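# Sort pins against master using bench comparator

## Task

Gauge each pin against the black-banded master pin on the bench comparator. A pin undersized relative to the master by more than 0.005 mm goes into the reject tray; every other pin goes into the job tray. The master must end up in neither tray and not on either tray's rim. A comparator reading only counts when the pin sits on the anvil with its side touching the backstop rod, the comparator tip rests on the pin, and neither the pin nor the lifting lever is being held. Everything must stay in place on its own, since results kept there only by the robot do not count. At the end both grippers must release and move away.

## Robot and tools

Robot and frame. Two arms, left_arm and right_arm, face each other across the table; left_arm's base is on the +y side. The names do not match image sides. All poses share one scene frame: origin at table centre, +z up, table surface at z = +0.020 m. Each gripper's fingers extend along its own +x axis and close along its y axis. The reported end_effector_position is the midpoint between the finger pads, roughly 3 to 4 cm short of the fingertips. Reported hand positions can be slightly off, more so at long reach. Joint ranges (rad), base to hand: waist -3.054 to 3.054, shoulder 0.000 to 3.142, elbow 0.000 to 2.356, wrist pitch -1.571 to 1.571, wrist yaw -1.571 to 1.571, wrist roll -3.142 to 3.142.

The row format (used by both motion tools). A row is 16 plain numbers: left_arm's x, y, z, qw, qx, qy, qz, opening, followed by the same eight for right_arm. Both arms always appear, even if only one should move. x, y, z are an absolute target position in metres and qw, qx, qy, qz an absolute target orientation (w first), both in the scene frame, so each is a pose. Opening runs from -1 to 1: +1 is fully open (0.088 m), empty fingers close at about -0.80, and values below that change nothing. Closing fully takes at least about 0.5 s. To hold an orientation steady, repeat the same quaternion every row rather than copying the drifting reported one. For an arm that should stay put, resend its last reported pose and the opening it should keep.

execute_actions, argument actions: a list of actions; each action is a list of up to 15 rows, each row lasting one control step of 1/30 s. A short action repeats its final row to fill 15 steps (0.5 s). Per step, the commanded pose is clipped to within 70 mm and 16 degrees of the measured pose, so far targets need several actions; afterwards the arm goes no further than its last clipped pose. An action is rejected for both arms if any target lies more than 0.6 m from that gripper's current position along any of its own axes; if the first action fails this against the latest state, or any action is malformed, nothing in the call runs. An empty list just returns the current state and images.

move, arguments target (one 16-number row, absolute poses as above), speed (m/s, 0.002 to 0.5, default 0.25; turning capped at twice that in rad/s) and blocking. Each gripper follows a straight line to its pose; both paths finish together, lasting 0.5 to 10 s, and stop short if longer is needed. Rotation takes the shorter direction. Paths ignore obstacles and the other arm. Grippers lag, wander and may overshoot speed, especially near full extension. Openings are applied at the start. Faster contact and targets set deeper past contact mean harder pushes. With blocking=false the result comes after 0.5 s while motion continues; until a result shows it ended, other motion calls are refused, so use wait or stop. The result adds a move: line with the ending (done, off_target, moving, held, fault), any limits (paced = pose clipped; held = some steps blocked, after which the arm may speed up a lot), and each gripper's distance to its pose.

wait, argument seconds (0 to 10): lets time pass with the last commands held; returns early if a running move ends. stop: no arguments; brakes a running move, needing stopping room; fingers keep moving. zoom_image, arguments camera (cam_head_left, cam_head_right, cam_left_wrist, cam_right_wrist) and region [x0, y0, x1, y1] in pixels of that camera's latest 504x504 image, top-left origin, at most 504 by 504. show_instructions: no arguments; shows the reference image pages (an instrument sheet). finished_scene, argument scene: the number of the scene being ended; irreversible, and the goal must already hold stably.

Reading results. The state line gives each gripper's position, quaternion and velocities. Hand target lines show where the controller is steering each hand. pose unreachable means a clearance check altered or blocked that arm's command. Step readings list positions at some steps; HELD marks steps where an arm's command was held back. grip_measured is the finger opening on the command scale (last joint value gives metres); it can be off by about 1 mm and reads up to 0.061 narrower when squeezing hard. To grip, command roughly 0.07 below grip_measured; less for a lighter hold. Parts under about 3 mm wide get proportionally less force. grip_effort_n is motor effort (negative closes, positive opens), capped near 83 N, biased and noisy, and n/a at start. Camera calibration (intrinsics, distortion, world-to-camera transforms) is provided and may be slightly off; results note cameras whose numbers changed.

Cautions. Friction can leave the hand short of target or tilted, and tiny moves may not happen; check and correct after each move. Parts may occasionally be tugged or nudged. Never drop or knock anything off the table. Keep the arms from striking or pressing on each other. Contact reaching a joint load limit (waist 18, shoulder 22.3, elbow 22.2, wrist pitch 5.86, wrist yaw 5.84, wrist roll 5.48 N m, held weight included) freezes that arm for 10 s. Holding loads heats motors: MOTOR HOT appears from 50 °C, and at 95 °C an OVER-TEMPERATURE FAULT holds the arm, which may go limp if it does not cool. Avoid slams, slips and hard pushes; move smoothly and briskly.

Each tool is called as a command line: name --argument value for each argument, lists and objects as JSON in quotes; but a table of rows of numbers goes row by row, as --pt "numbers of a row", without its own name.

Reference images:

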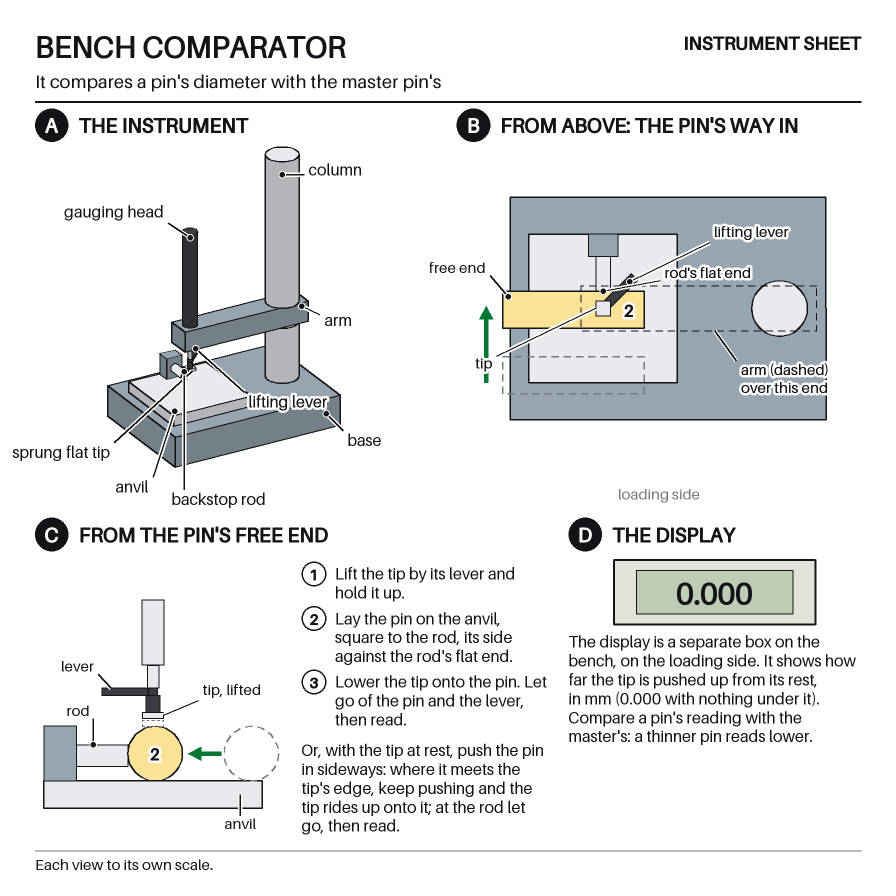

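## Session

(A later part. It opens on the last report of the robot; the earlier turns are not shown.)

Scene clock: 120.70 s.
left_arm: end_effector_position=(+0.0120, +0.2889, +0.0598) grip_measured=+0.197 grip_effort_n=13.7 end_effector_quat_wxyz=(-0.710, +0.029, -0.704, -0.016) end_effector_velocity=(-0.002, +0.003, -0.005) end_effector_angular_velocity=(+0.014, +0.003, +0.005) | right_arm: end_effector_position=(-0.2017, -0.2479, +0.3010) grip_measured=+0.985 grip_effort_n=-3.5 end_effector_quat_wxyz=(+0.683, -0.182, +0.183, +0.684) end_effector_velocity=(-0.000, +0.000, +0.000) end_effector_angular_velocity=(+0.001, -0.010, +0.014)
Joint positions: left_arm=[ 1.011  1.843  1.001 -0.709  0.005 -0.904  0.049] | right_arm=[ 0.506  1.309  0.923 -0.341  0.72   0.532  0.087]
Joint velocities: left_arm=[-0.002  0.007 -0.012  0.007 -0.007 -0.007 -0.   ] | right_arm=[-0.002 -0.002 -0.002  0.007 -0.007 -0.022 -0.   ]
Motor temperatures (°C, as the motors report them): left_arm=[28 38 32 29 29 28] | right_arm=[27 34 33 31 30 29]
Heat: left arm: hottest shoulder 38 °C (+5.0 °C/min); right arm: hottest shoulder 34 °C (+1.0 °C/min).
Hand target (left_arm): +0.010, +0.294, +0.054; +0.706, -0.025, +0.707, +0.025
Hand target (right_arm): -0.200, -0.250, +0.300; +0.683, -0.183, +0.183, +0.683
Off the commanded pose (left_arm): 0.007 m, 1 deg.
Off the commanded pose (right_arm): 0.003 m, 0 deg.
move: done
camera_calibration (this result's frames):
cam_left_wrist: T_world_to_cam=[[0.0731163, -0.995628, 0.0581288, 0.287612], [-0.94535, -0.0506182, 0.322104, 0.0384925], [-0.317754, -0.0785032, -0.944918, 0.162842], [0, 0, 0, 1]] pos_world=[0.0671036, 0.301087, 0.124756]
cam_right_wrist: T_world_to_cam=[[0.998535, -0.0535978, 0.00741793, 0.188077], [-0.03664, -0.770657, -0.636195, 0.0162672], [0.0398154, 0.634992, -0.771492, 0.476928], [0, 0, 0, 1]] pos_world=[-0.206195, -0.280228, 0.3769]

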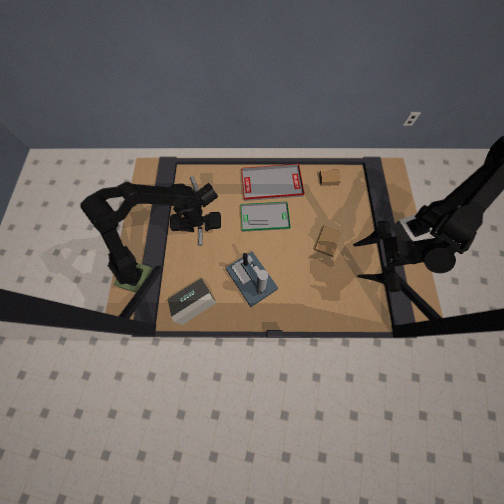

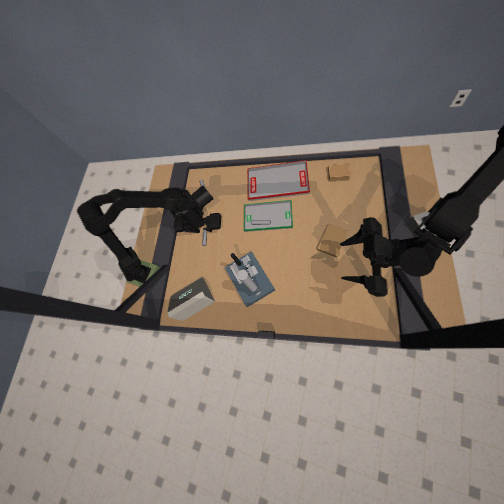

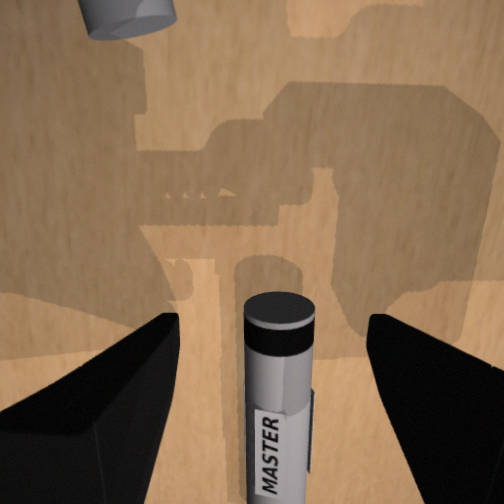

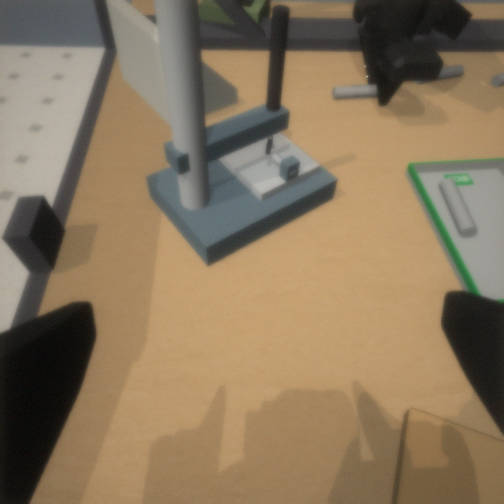

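Run the whole measuring sequence.

move --target '[0.011,0.293,0.054,0.7066,-0.0247,0.7066,0.0247,-0.6, -0.2,-0.25,0.3,0.683,-0.183,0.183,0.683,1]'

move --target '[0.011,0.293,0.15,0.7066,-0.0247,0.7066,0.0247,-0.6, -0.2,-0.25,0.3,0.683,-0.183,0.183,0.683,1]' --speed 0.15

move --target '[-0.1428,0.1392,0.13,0.6767,-0.205,0.6767,0.205,-0.6, -0.2,-0.25,0.3,0.683,-0.183,0.183,0.683,1]' --speed 0.15

move --target '[-0.1428,0.1392,0.088,0.6767,-0.205,0.6767,0.205,-0.6, -0.2,-0.25,0.3,0.683,-0.183,0.183,0.683,1]' --speed 0.04

move --target '[-0.126,0.1158,0.095,0.6767,-0.205,0.6767,0.205,-0.6, -0.2,-0.25,0.3,0.683,-0.183,0.183,0.683,1]' --speed 0.02

move --target '[-0.1286,0.1189,0.1015,0.6767,-0.205,0.6767,0.205,-0.1, -0.2,-0.25,0.3,0.683,-0.183,0.183,0.683,1]' --speed 0.02

move --target '[-0.1286,0.1189,0.17,0.6767,-0.205,0.6767,0.205,-0.1, -0.2,-0.25,0.3,0.683,-0.183,0.183,0.683,1]' --speed 0.15

move --target '[-0.263,0.313,0.205,0.6767,-0.205,0.6767,0.205,-0.1, -0.2,-0.25,0.3,0.683,-0.183,0.183,0.683,1]'

Scene clock: 128.93 s.
left_arm: end_effector_position=(+0.0122, +0.2889, +0.0595) grip_measured=-0.519 grip_effort_n=-83.5 end_effector_quat_wxyz=(-0.710, +0.029, -0.704, -0.016) end_effector_velocity=(-0.003, +0.004, +0.000) end_effector_angular_velocity=(+0.021, +0.009, +0.005) | right_arm: end_effector_position=(-0.2017, -0.2479, +0.3010) grip_measured=+0.985 grip_effort_n=-3.5 end_effector_quat_wxyz=(+0.683, -0.182, +0.183, +0.684) end_effector_velocity=(+0.001, -0.001, -0.002) end_effector_angular_velocity=(-0.008, +0.004, -0.001)
Joint positions: left_arm=[ 1.012  1.844  1.    -0.707  0.005 -0.904  0.014] | right_arm=[ 0.506  1.309  0.923 -0.341  0.72   0.532  0.087]
Joint velocities: left_arm=[-0.002 -0.002 -0.002 -0.022 -0.007 -0.007  0.   ] | right_arm=[-0.002 -0.002 -0.002 -0.007 -0.007  0.007 -0.   ]
Motor temperatures (°C, as the motors report them): left_arm=[28 37 31 29 29 28] | right_arm=[27 34 34 31 31 29]
Heat: left arm: hottest shoulder 37 °C (+3.0 °C/min); right arm: hottest shoulder 34 °C (+1.0 °C/min).
Hand target (left_arm): +0.011, +0.293, +0.054; +0.707, -0.025, +0.707, +0.025
Hand target (right_arm): -0.200, -0.250, +0.300; +0.683, -0.183, +0.183, +0.683
Off the commanded pose (left_arm): 0.007 m, 1 deg.
Off the commanded pose (right_arm): 0.003 m, 0 deg.
move: done
camera_calibration (this result's frames):
cam_left_wrist: T_world_to_cam=[[0.0734663, -0.995567, 0.0587318, 0.287486], [-0.945495, -0.050796, 0.321652, 0.0388679], [-0.317242, -0.0791612, -0.945035, 0.162824], [0, 0, 0, 1]] pos_world=[0.0672835, 0.301075, 0.124488]
cam_right_wrist: T_world_to_cam=[[0.998535, -0.0535978, 0.00741793, 0.188077], [-0.03664, -0.770657, -0.636195, 0.0162672], [0.0398154, 0.634992, -0.771492, 0.476928], [0, 0, 0, 1]] pos_world=[-0.206195, -0.280228, 0.3769]

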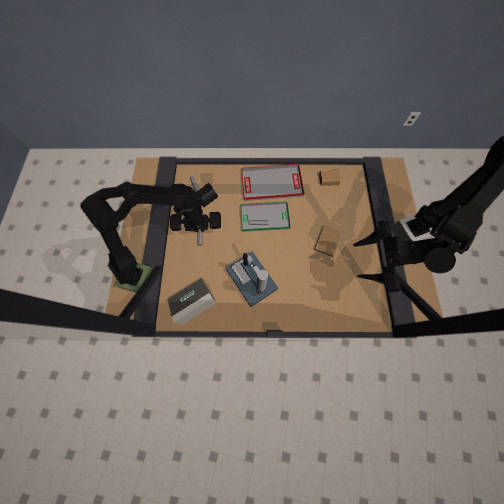

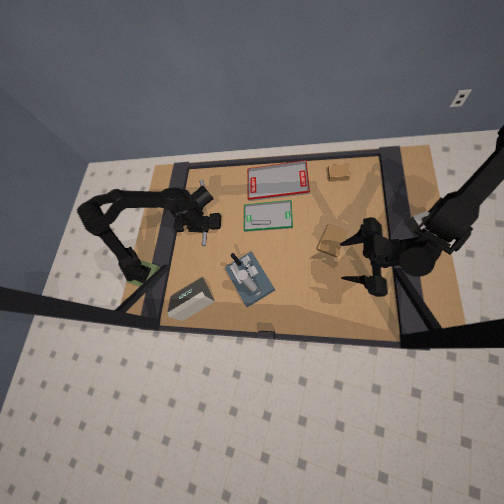

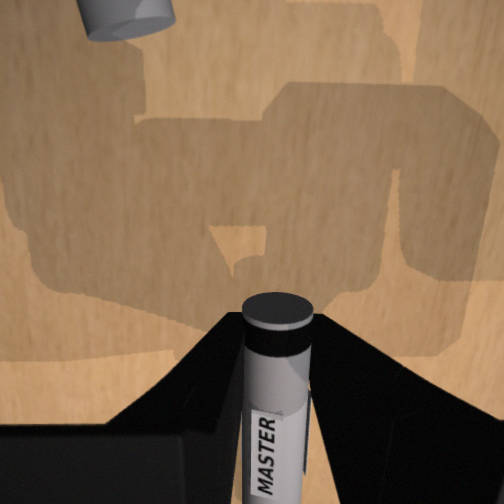

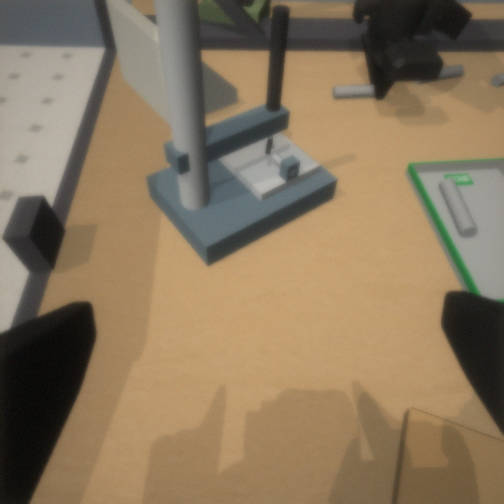

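Scene clock: 130.03 s.
left_arm: end_effector_position=(+0.0079, +0.2939, +0.1438) grip_measured=-0.519 grip_effort_n=-83.5 end_effector_quat_wxyz=(-0.701, +0.019, -0.712, -0.027) end_effector_velocity=(-0.002, +0.000, +0.004) end_effector_angular_velocity=(+0.010, -0.001, -0.000) | right_arm: end_effector_position=(-0.2017, -0.2479, +0.3010) grip_measured=+0.985 grip_effort_n=-3.5 end_effector_quat_wxyz=(+0.683, -0.182, +0.183, +0.684) end_effector_velocity=(+0.004, +0.001, +0.001) end_effector_angular_velocity=(+0.002, -0.011, -0.009)
Joint positions: left_arm=[ 1.012  1.713  1.208 -1.085  0.005 -0.904  0.014] | right_arm=[ 0.506  1.309  0.923 -0.341  0.72   0.532  0.087]
Joint velocities: left_arm=[-0.007 -0.002  0.012 -0.022 -0.007 -0.007 -0.   ] | right_arm=[-0.007 -0.002  0.002 -0.007  0.007 -0.007 -0.   ]
Motor temperatures (°C, as the motors report them): left_arm=[28 37 31 29 29 28] | right_arm=[27 34 34 31 31 29]
Heat: left arm: hottest shoulder 37 °C (+3.0 °C/min); right arm: hottest shoulder 34 °C (+1.0 °C/min).
Hand target (left_arm): +0.011, +0.293, +0.150; +0.707, -0.025, +0.707, +0.025
Hand target (right_arm): -0.200, -0.250, +0.300; +0.683, -0.183, +0.183, +0.683
Off the commanded pose (left_arm): 0.007 m, 1 deg.
Off the commanded pose (right_arm): 0.003 m, 0 deg.
move: done
camera_calibration (this result's frames):
cam_left_wrist: T_world_to_cam=[[0.0749491, -0.996817, 0.0271699, 0.292723], [-0.936929, -0.061066, 0.344143, 0.00764163], [-0.341388, -0.0512495, -0.938524, 0.23254], [0, 0, 0, 1]] pos_world=[0.0646067, 0.304176, 0.207661]
cam_right_wrist: T_world_to_cam=[[0.998535, -0.0535978, 0.00741793, 0.188077], [-0.03664, -0.770657, -0.636195, 0.0162672], [0.0398154, 0.634992, -0.771492, 0.476928], [0, 0, 0, 1]] pos_world=[-0.206195, -0.280228, 0.3769]

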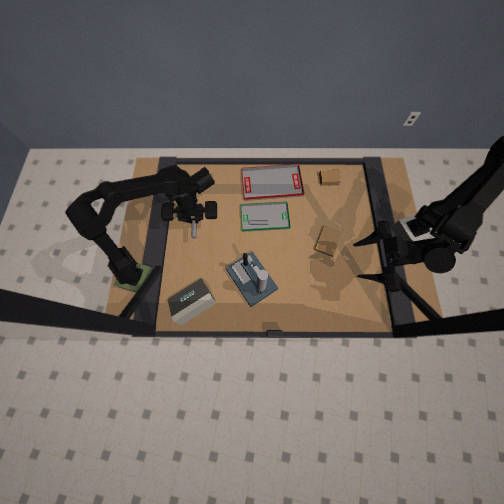

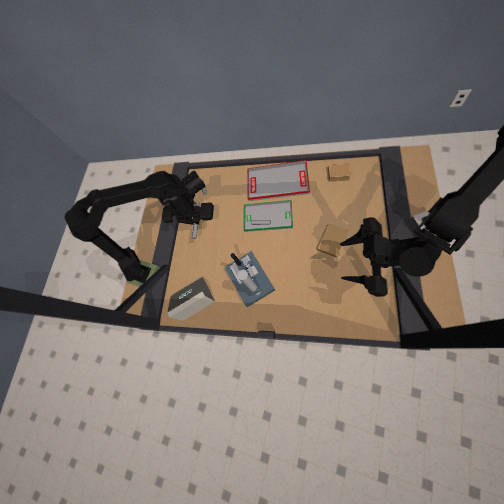

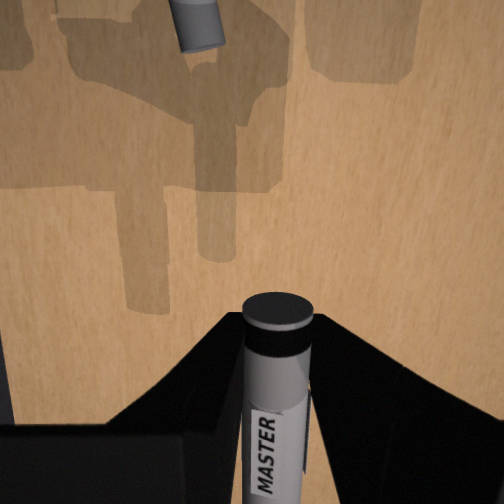

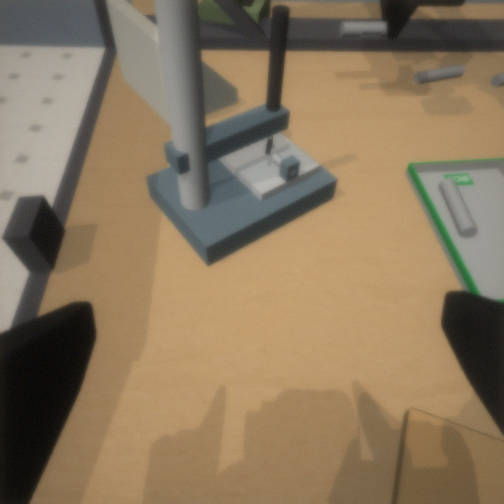

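Scene clock: 132.30 s.
left_arm: end_effector_position=(-0.1399, +0.1421, +0.1297) grip_measured=-0.519 grip_effort_n=-83.5 end_effector_quat_wxyz=(-0.678, +0.203, -0.675, -0.207) end_effector_velocity=(-0.003, -0.003, +0.002) end_effector_angular_velocity=(-0.003, +0.007, +0.029) | right_arm: end_effector_position=(-0.2017, -0.2479, +0.3010) grip_measured=+0.985 grip_effort_n=-3.5 end_effector_quat_wxyz=(+0.683, -0.182, +0.183, +0.684) end_effector_velocity=(-0.002, -0.001, +0.001) end_effector_angular_velocity=(-0.003, -0.000, +0.025)
Joint positions: left_arm=[ 0.412  2.01   1.539 -1.106 -0.003 -2.027  0.014] | right_arm=[ 0.506  1.309  0.923 -0.341  0.72   0.532  0.087]
Joint velocities: left_arm=[-0.007  0.007  0.017 -0.007  0.007 -0.037 -0.   ] | right_arm=[-0.002 -0.007 -0.002  0.007 -0.022 -0.022 -0.   ]
Motor temperatures (°C, as the motors report them): left_arm=[28 37 32 29 29 28] | right_arm=[27 34 34 31 31 29]
Heat: left arm: hottest shoulder 37 °C (+2.0 °C/min); right arm: hottest shoulder 34 °C (+1.0 °C/min).
Hand target (left_arm): -0.140, +0.139, +0.130; +0.680, -0.204, +0.674, +0.206
Hand target (right_arm): -0.200, -0.250, +0.300; +0.683, -0.183, +0.183, +0.683
Off the commanded pose (left_arm): 0.004 m, 0 deg.
Off the commanded pose (right_arm): 0.003 m, 0 deg.
move: done
camera_calibration (this result's frames):
cam_left_wrist: T_world_to_cam=[[0.562359, -0.826137, 0.0353503, 0.195816], [-0.788339, -0.522747, 0.324434, -0.046331], [-0.249548, -0.210316, -0.945248, 0.197388], [0, 0, 0, 1]] pos_world=[-0.0973856, 0.179065, 0.19469]
cam_right_wrist: T_world_to_cam=[[0.998535, -0.0535978, 0.00741793, 0.188077], [-0.03664, -0.770657, -0.636195, 0.0162672], [0.0398154, 0.634992, -0.771492, 0.476928], [0, 0, 0, 1]] pos_world=[-0.206195, -0.280228, 0.3769]

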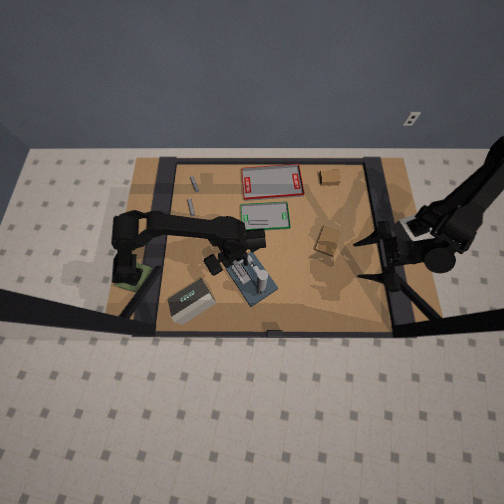

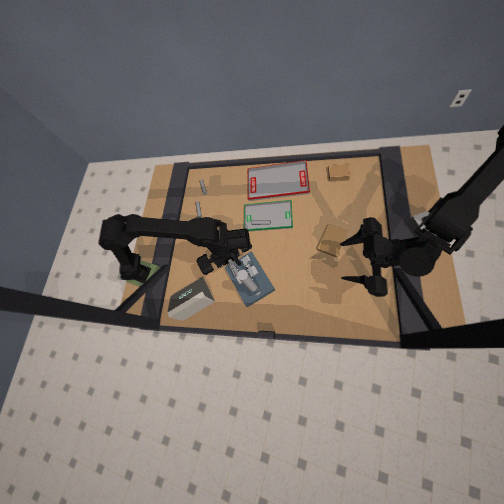

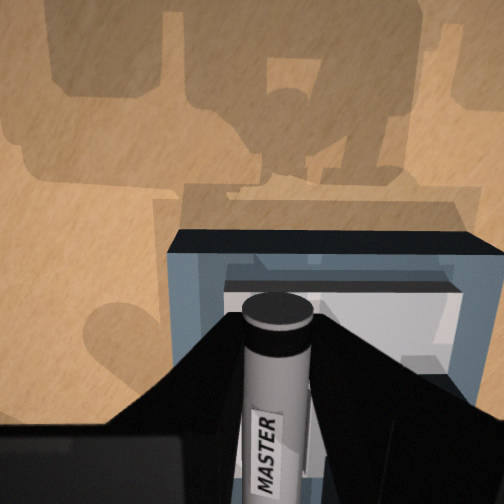

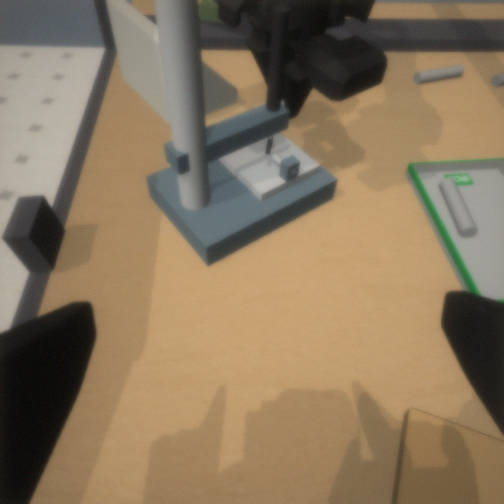

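Scene clock: 133.57 s.
left_arm: end_effector_position=(-0.1400, +0.1372, +0.1001) grip_measured=-0.519 grip_effort_n=-83.5 end_effector_quat_wxyz=(-0.676, +0.213, -0.677, -0.199) end_effector_velocity=(-0.000, +0.005, -0.002) end_effector_angular_velocity=(+0.018, -0.005, +0.020) | right_arm: end_effector_position=(-0.2017, -0.2479, +0.3010) grip_measured=+0.985 grip_effort_n=-3.5 end_effector_quat_wxyz=(+0.683, -0.182, +0.183, +0.684) end_effector_velocity=(+0.001, -0.003, -0.004) end_effector_angular_velocity=(-0.018, -0.045, +0.026)
Joint positions: left_arm=[ 0.41   2.038  1.459 -0.971 -0.003 -2.032  0.014] | right_arm=[ 0.506  1.309  0.923 -0.341  0.72   0.532  0.087]
Joint velocities: left_arm=[-0.002 -0.002 -0.012 -0.007 -0.007 -0.022  0.   ] | right_arm=[ 0.002 -0.002 -0.002 -0.022 -0.007 -0.037 -0.   ]
Motor temperatures (°C, as the motors report them): left_arm=[28 37 32 29 29 28] | right_arm=[27 34 34 31 31 29]
Heat: left arm: hottest shoulder 37 °C (+2.0 °C/min); right arm: hottest shoulder 34 °C (+1.0 °C/min).
Hand target (left_arm): -0.143, +0.140, +0.088; +0.677, -0.205, +0.677, +0.205
Hand target (right_arm): -0.200, -0.250, +0.300; +0.683, -0.183, +0.183, +0.683
Off the commanded pose (left_arm): 0.013 m, 1 deg.
Off the commanded pose (right_arm): 0.003 m, 0 deg.
move: off_target (left_arm)
camera_calibration (this result's frames):
cam_left_wrist: T_world_to_cam=[[0.564716, -0.823188, 0.0587986, 0.190453], [-0.78787, -0.516535, 0.335338, -0.0412388], [-0.245674, -0.235696, -0.940261, 0.17191], [0, 0, 0, 1]] pos_world=[-0.0978086, 0.175996, 0.164271]
cam_right_wrist: T_world_to_cam=[[0.998535, -0.0535978, 0.00741793, 0.188077], [-0.03664, -0.770657, -0.636195, 0.0162672], [0.0398154, 0.634992, -0.771492, 0.476928], [0, 0, 0, 1]] pos_world=[-0.206195, -0.280228, 0.3769]

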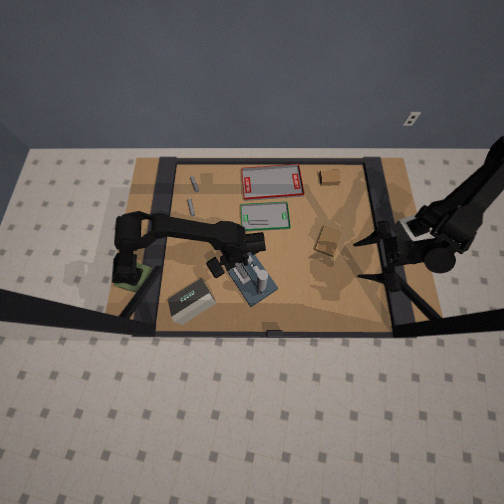

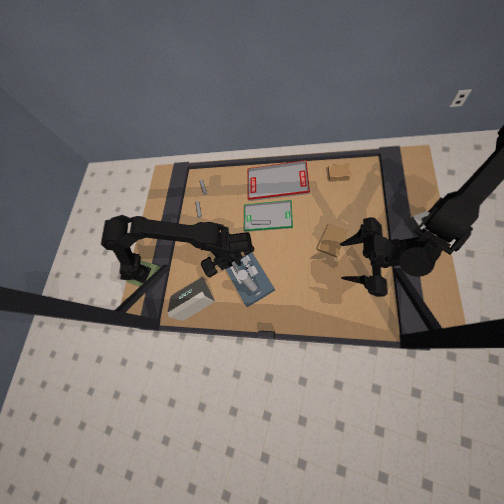

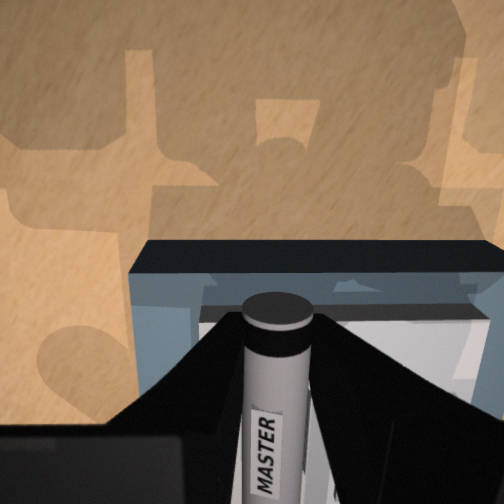

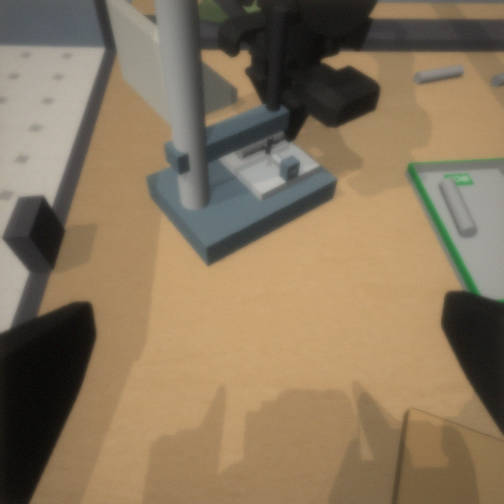

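Scene clock: 135.10 s.
left_arm: end_effector_position=(-0.1284, +0.1187, +0.1022) grip_measured=-0.519 grip_effort_n=-83.5 end_effector_quat_wxyz=(-0.677, +0.207, -0.678, -0.201) end_effector_velocity=(+0.002, +0.001, -0.001) end_effector_angular_velocity=(+0.018, -0.005, -0.005) | right_arm: end_effector_position=(-0.2017, -0.2479, +0.3010) grip_measured=+0.985 grip_effort_n=-3.5 end_effector_quat_wxyz=(+0.683, -0.182, +0.183, +0.684) end_effector_velocity=(+0.002, -0.002, -0.004) end_effector_angular_velocity=(-0.018, -0.033, +0.014)
Joint positions: left_arm=[ 0.434  2.118  1.591 -1.034  0.    -2.002  0.014] | right_arm=[ 0.506  1.309  0.923 -0.341  0.72   0.532  0.087]
Joint velocities: left_arm=[ 0.002  0.012  0.017 -0.022 -0.007  0.007 -0.   ] | right_arm=[-0.002 -0.002 -0.002 -0.022 -0.007 -0.022 -0.   ]
Motor temperatures (°C, as the motors report them): left_arm=[28 37 32 29 29 28] | right_arm=[27 34 34 31 31 29]
Heat: left arm: hottest shoulder 37 °C (+2.0 °C/min); right arm: hottest shoulder 34 °C (+0.0 °C/min).
Hand target (left_arm): -0.126, +0.116, +0.095; +0.677, -0.205, +0.677, +0.205
Hand target (right_arm): -0.200, -0.250, +0.300; +0.683, -0.183, +0.183, +0.683
Off the commanded pose (left_arm): 0.008 m, 1 deg.
Off the commanded pose (right_arm): 0.003 m, 0 deg.
move: done
camera_calibration (this result's frames):
cam_left_wrist: T_world_to_cam=[[0.559553, -0.827441, 0.0473523, 0.16951], [-0.789832, -0.515065, 0.332977, -0.0424816], [-0.251129, -0.223719, -0.941745, 0.170361], [0, 0, 0, 1]] pos_world=[-0.0856207, 0.156492, 0.166555]
cam_right_wrist: T_world_to_cam=[[0.998535, -0.0535978, 0.00741793, 0.188077], [-0.03664, -0.770657, -0.636195, 0.0162672], [0.0398154, 0.634992, -0.771492, 0.476928], [0, 0, 0, 1]] pos_world=[-0.206195, -0.280228, 0.3769]

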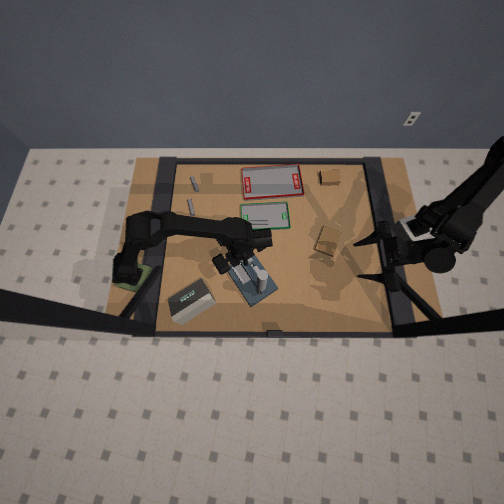

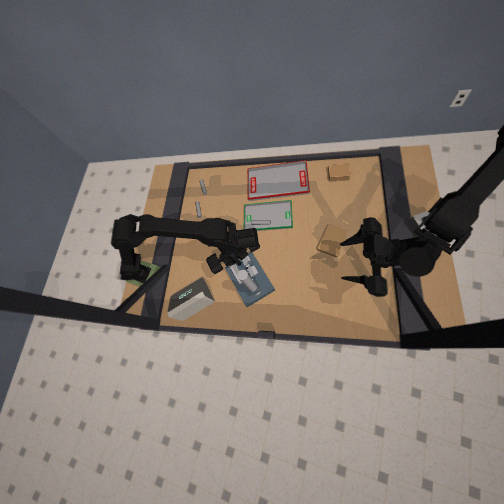

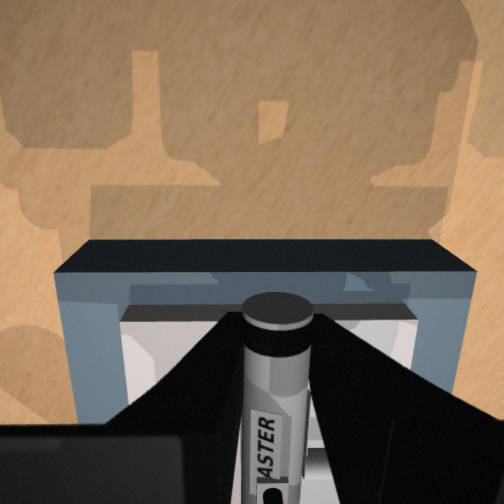

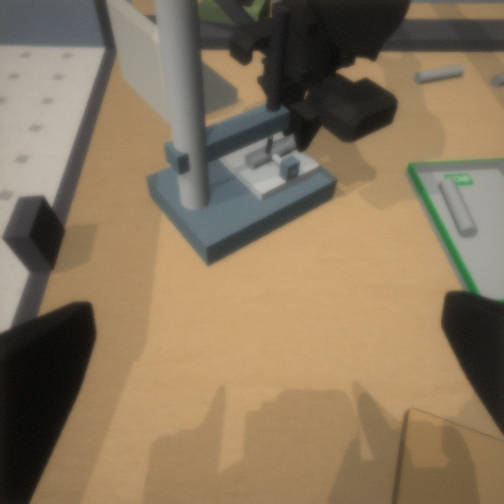

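Scene clock: 135.80 s.
left_arm: end_effector_position=(-0.1286, +0.1204, +0.1020) grip_measured=-0.105 grip_effort_n=14.2 end_effector_quat_wxyz=(-0.677, +0.205, -0.677, -0.204) end_effector_velocity=(-0.000, +0.002, +0.000) end_effector_angular_velocity=(+0.008, -0.006, +0.020) | right_arm: end_effector_position=(-0.2017, -0.2479, +0.3010) grip_measured=+0.985 grip_effort_n=-3.5 end_effector_quat_wxyz=(+0.683, -0.182, +0.183, +0.684) end_effector_velocity=(+0.001, -0.003, -0.004) end_effector_angular_velocity=(-0.018, -0.020, +0.012)
Joint positions: left_arm=[ 0.434  2.119  1.591 -1.042  0.    -2.004  0.034] | right_arm=[ 0.506  1.309  0.923 -0.341  0.72   0.532  0.087]
Joint velocities: left_arm=[-0.002 -0.002 -0.002 -0.007 -0.007 -0.022  0.   ] | right_arm=[ 0.002 -0.002 -0.002 -0.022 -0.007 -0.007 -0.   ]
Motor temperatures (°C, as the motors report them): left_arm=[28 37 32 29 29 28] | right_arm=[27 34 34 31 31 29]
Heat: left arm: hottest shoulder 37 °C (+2.0 °C/min); right arm: hottest shoulder 34 °C (+0.0 °C/min).
Hand target (left_arm): -0.129, +0.119, +0.101; +0.677, -0.205, +0.677, +0.205
Hand target (right_arm): -0.200, -0.250, +0.300; +0.683, -0.183, +0.183, +0.683
Off the commanded pose (left_arm): 0.002 m, 0 deg.
Off the commanded pose (right_arm): 0.003 m, 0 deg.
move: done
camera_calibration (this result's frames):
cam_left_wrist: T_world_to_cam=[[0.561184, -0.826718, 0.0401148, 0.171904], [-0.788437, -0.519193, 0.329856, -0.0407798], [-0.25187, -0.216738, -0.943179, 0.169736], [0, 0, 0, 1]] pos_world=[-0.0858709, 0.157732, 0.166647]
cam_right_wrist: T_world_to_cam=[[0.998535, -0.0535978, 0.00741793, 0.188077], [-0.03664, -0.770657, -0.636195, 0.0162672], [0.0398154, 0.634992, -0.771492, 0.476928], [0, 0, 0, 1]] pos_world=[-0.206195, -0.280228, 0.3769]

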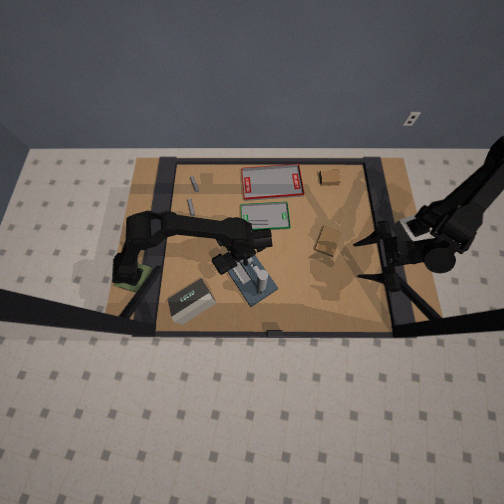

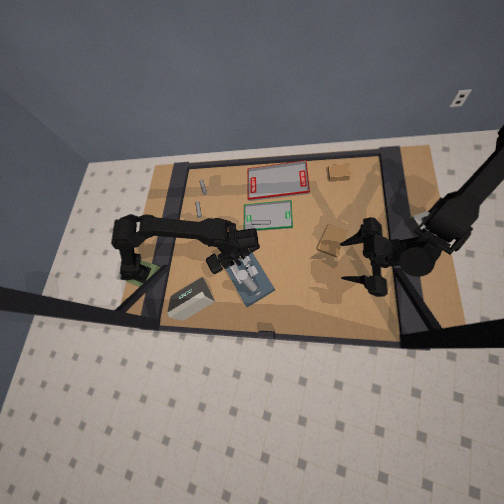

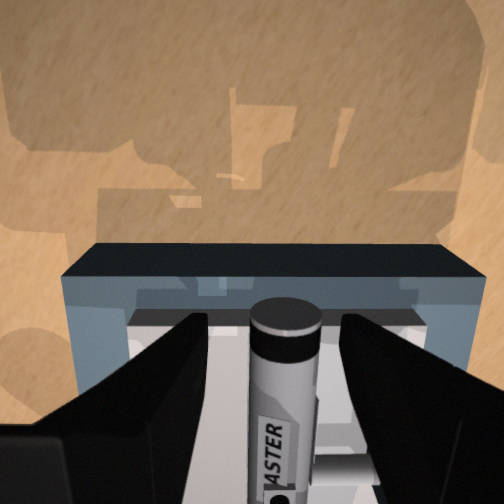

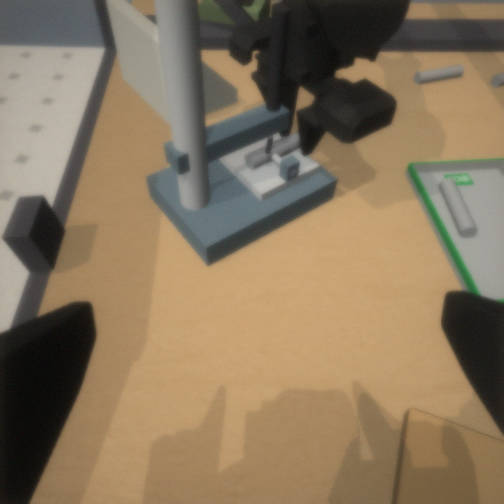

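Scene clock: 136.83 s.
left_arm: end_effector_position=(-0.1286, +0.1202, +0.1668) grip_measured=-0.103 grip_effort_n=14.2 end_effector_quat_wxyz=(-0.677, +0.201, -0.677, -0.207) end_effector_velocity=(-0.002, +0.003, +0.003) end_effector_angular_velocity=(+0.013, -0.005, -0.000) | right_arm: end_effector_position=(-0.2017, -0.2479, +0.3010) grip_measured=+0.985 grip_effort_n=-3.5 end_effector_quat_wxyz=(+0.683, -0.182, +0.183, +0.684) end_effector_velocity=(+0.002, +0.001, -0.002) end_effector_angular_velocity=(+0.002, -0.024, +0.003)
Joint positions: left_arm=[ 0.434  2.084  1.798 -1.293  0.    -2.004  0.034] | right_arm=[ 0.506  1.309  0.923 -0.341  0.72   0.532  0.087]
Joint velocities: left_arm=[-0.007 -0.002  0.007 -0.022 -0.007 -0.007 -0.   ] | right_arm=[-0.002  0.002 -0.007  0.007  0.007 -0.022  0.   ]
Motor temperatures (°C, as the motors report them): left_arm=[28 37 32 29 29 28] | right_arm=[27 34 34 31 31 29]
Heat: left arm: hottest shoulder 37 °C (+2.0 °C/min); right arm: hottest shoulder 34 °C (+0.0 °C/min).
Hand target (left_arm): -0.129, +0.118, +0.170; +0.677, -0.205, +0.677, +0.205
Hand target (right_arm): -0.200, -0.250, +0.300; +0.683, -0.183, +0.183, +0.683
Off the commanded pose (left_arm): 0.003 m, 0 deg.
Off the commanded pose (right_arm): 0.003 m, 0 deg.
move: done
camera_calibration (this result's frames):
cam_left_wrist: T_world_to_cam=[[0.56155, -0.82683, 0.0318497, 0.170618], [-0.78778, -0.522462, 0.326244, -0.0611295], [-0.253108, -0.208293, -0.944749, 0.229918], [0, 0, 0, 1]] pos_world=[-0.0857732, 0.157024, 0.231723]
cam_right_wrist: T_world_to_cam=[[0.998535, -0.0535978, 0.00741793, 0.188077], [-0.03664, -0.770657, -0.636195, 0.0162672], [0.0398154, 0.634992, -0.771492, 0.476928], [0, 0, 0, 1]] pos_world=[-0.206195, -0.280228, 0.3769]

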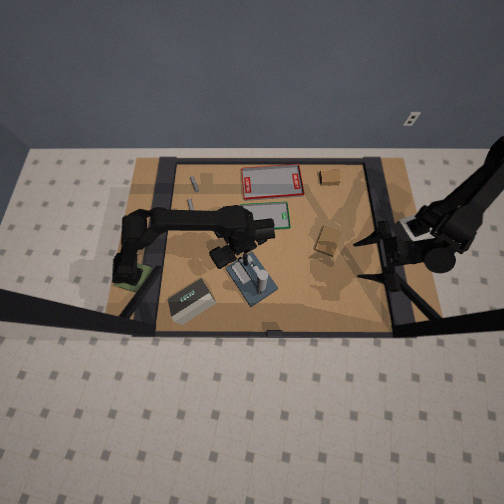

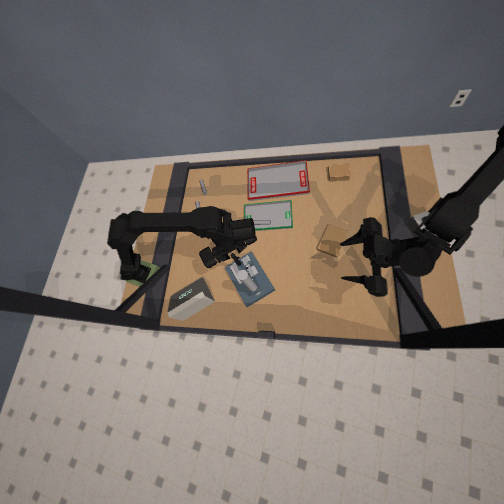

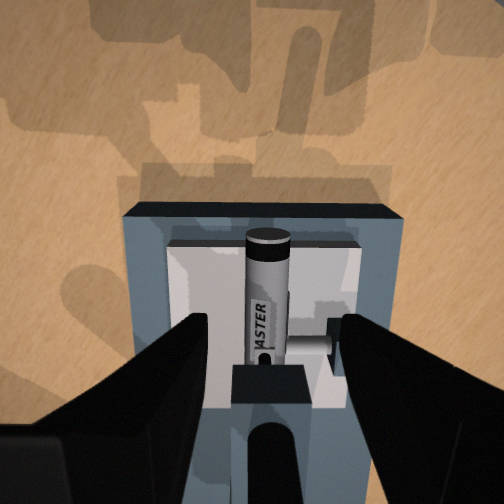

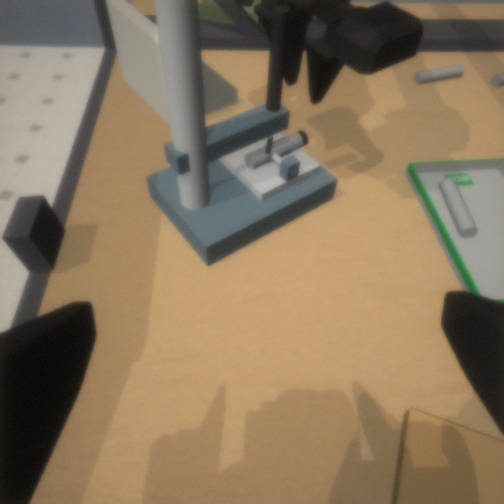

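Scene clock: 138.43 s.
left_arm: end_effector_position=(-0.2640, +0.3085, +0.2075) grip_measured=-0.103 grip_effort_n=14.2 end_effector_quat_wxyz=(-0.677, +0.207, -0.676, -0.203) end_effector_velocity=(-0.002, +0.005, +0.001) end_effector_angular_velocity=(+0.005, +0.006, +0.010) | right_arm: end_effector_position=(-0.2017, -0.2479, +0.3010) grip_measured=+0.985 grip_effort_n=-3.5 end_effector_quat_wxyz=(+0.683, -0.182, +0.183, +0.684) end_effector_velocity=(-0.001, -0.002, +0.002) end_effector_angular_velocity=(-0.002, -0.014, +0.019)
Joint positions: left_arm=[-0.067  1.368  1.13  -1.33  -0.004 -2.508  0.034] | right_arm=[ 0.506  1.309  0.923 -0.341  0.72   0.532  0.087]
Joint velocities: left_arm=[-0.012 -0.012 -0.007 -0.007  0.007 -0.022  0.   ] | right_arm=[ 0.002 -0.007  0.002 -0.007 -0.007 -0.022  0.   ]
Motor temperatures (°C, as the motors report them): left_arm=[28 37 32 29 29 28] | right_arm=[27 34 34 31 31 29]
Heat: left arm: hottest shoulder 37 °C (+2.0 °C/min); right arm: hottest shoulder 34 °C (-1.0 °C/min).
Hand target (left_arm): -0.263, +0.312, +0.206; +0.680, -0.205, +0.674, +0.205
Hand target (right_arm): -0.200, -0.250, +0.300; +0.683, -0.183, +0.183, +0.683
Off the commanded pose (left_arm): 0.005 m, 0 deg.
Off the commanded pose (right_arm): 0.003 m, 0 deg.
move: done
camera_calibration (this result's frames):
cam_left_wrist: T_world_to_cam=[[0.563297, -0.825054, 0.044533, 0.398294], [-0.787817, -0.520064, 0.329967, -0.0842512], [-0.24908, -0.220953, -0.942942, 0.277867], [0, 0, 0, 1]] pos_world=[-0.221521, 0.346194, 0.272075]
cam_right_wrist: T_world_to_cam=[[0.998535, -0.0535978, 0.00741793, 0.188077], [-0.03664, -0.770657, -0.636195, 0.0162672], [0.0398154, 0.634992, -0.771492, 0.476928], [0, 0, 0, 1]] pos_world=[-0.206195, -0.280228, 0.3769]

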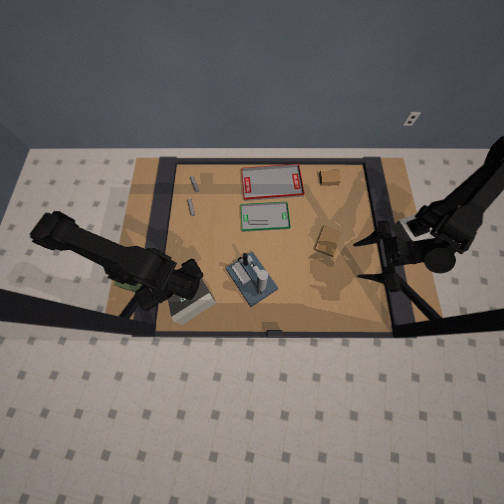

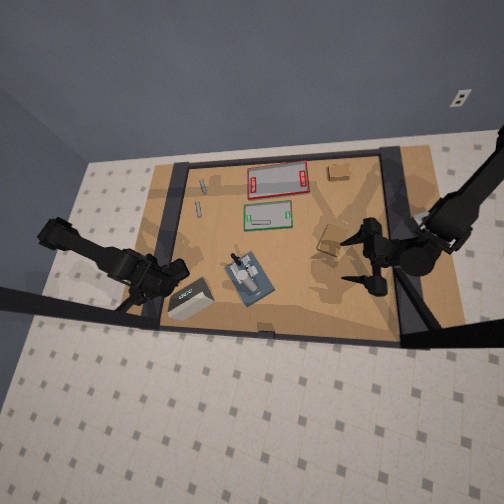

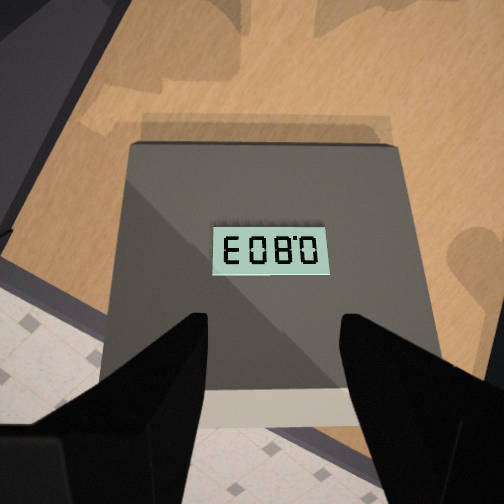

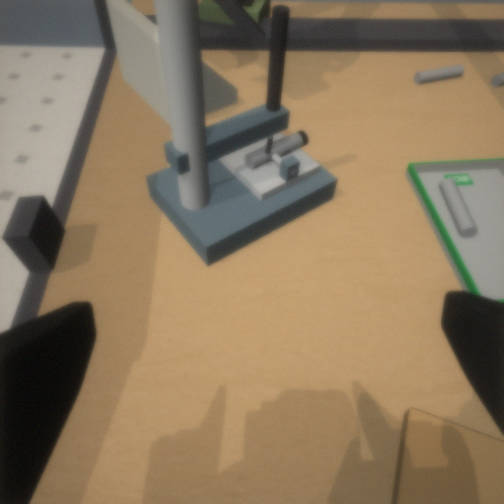

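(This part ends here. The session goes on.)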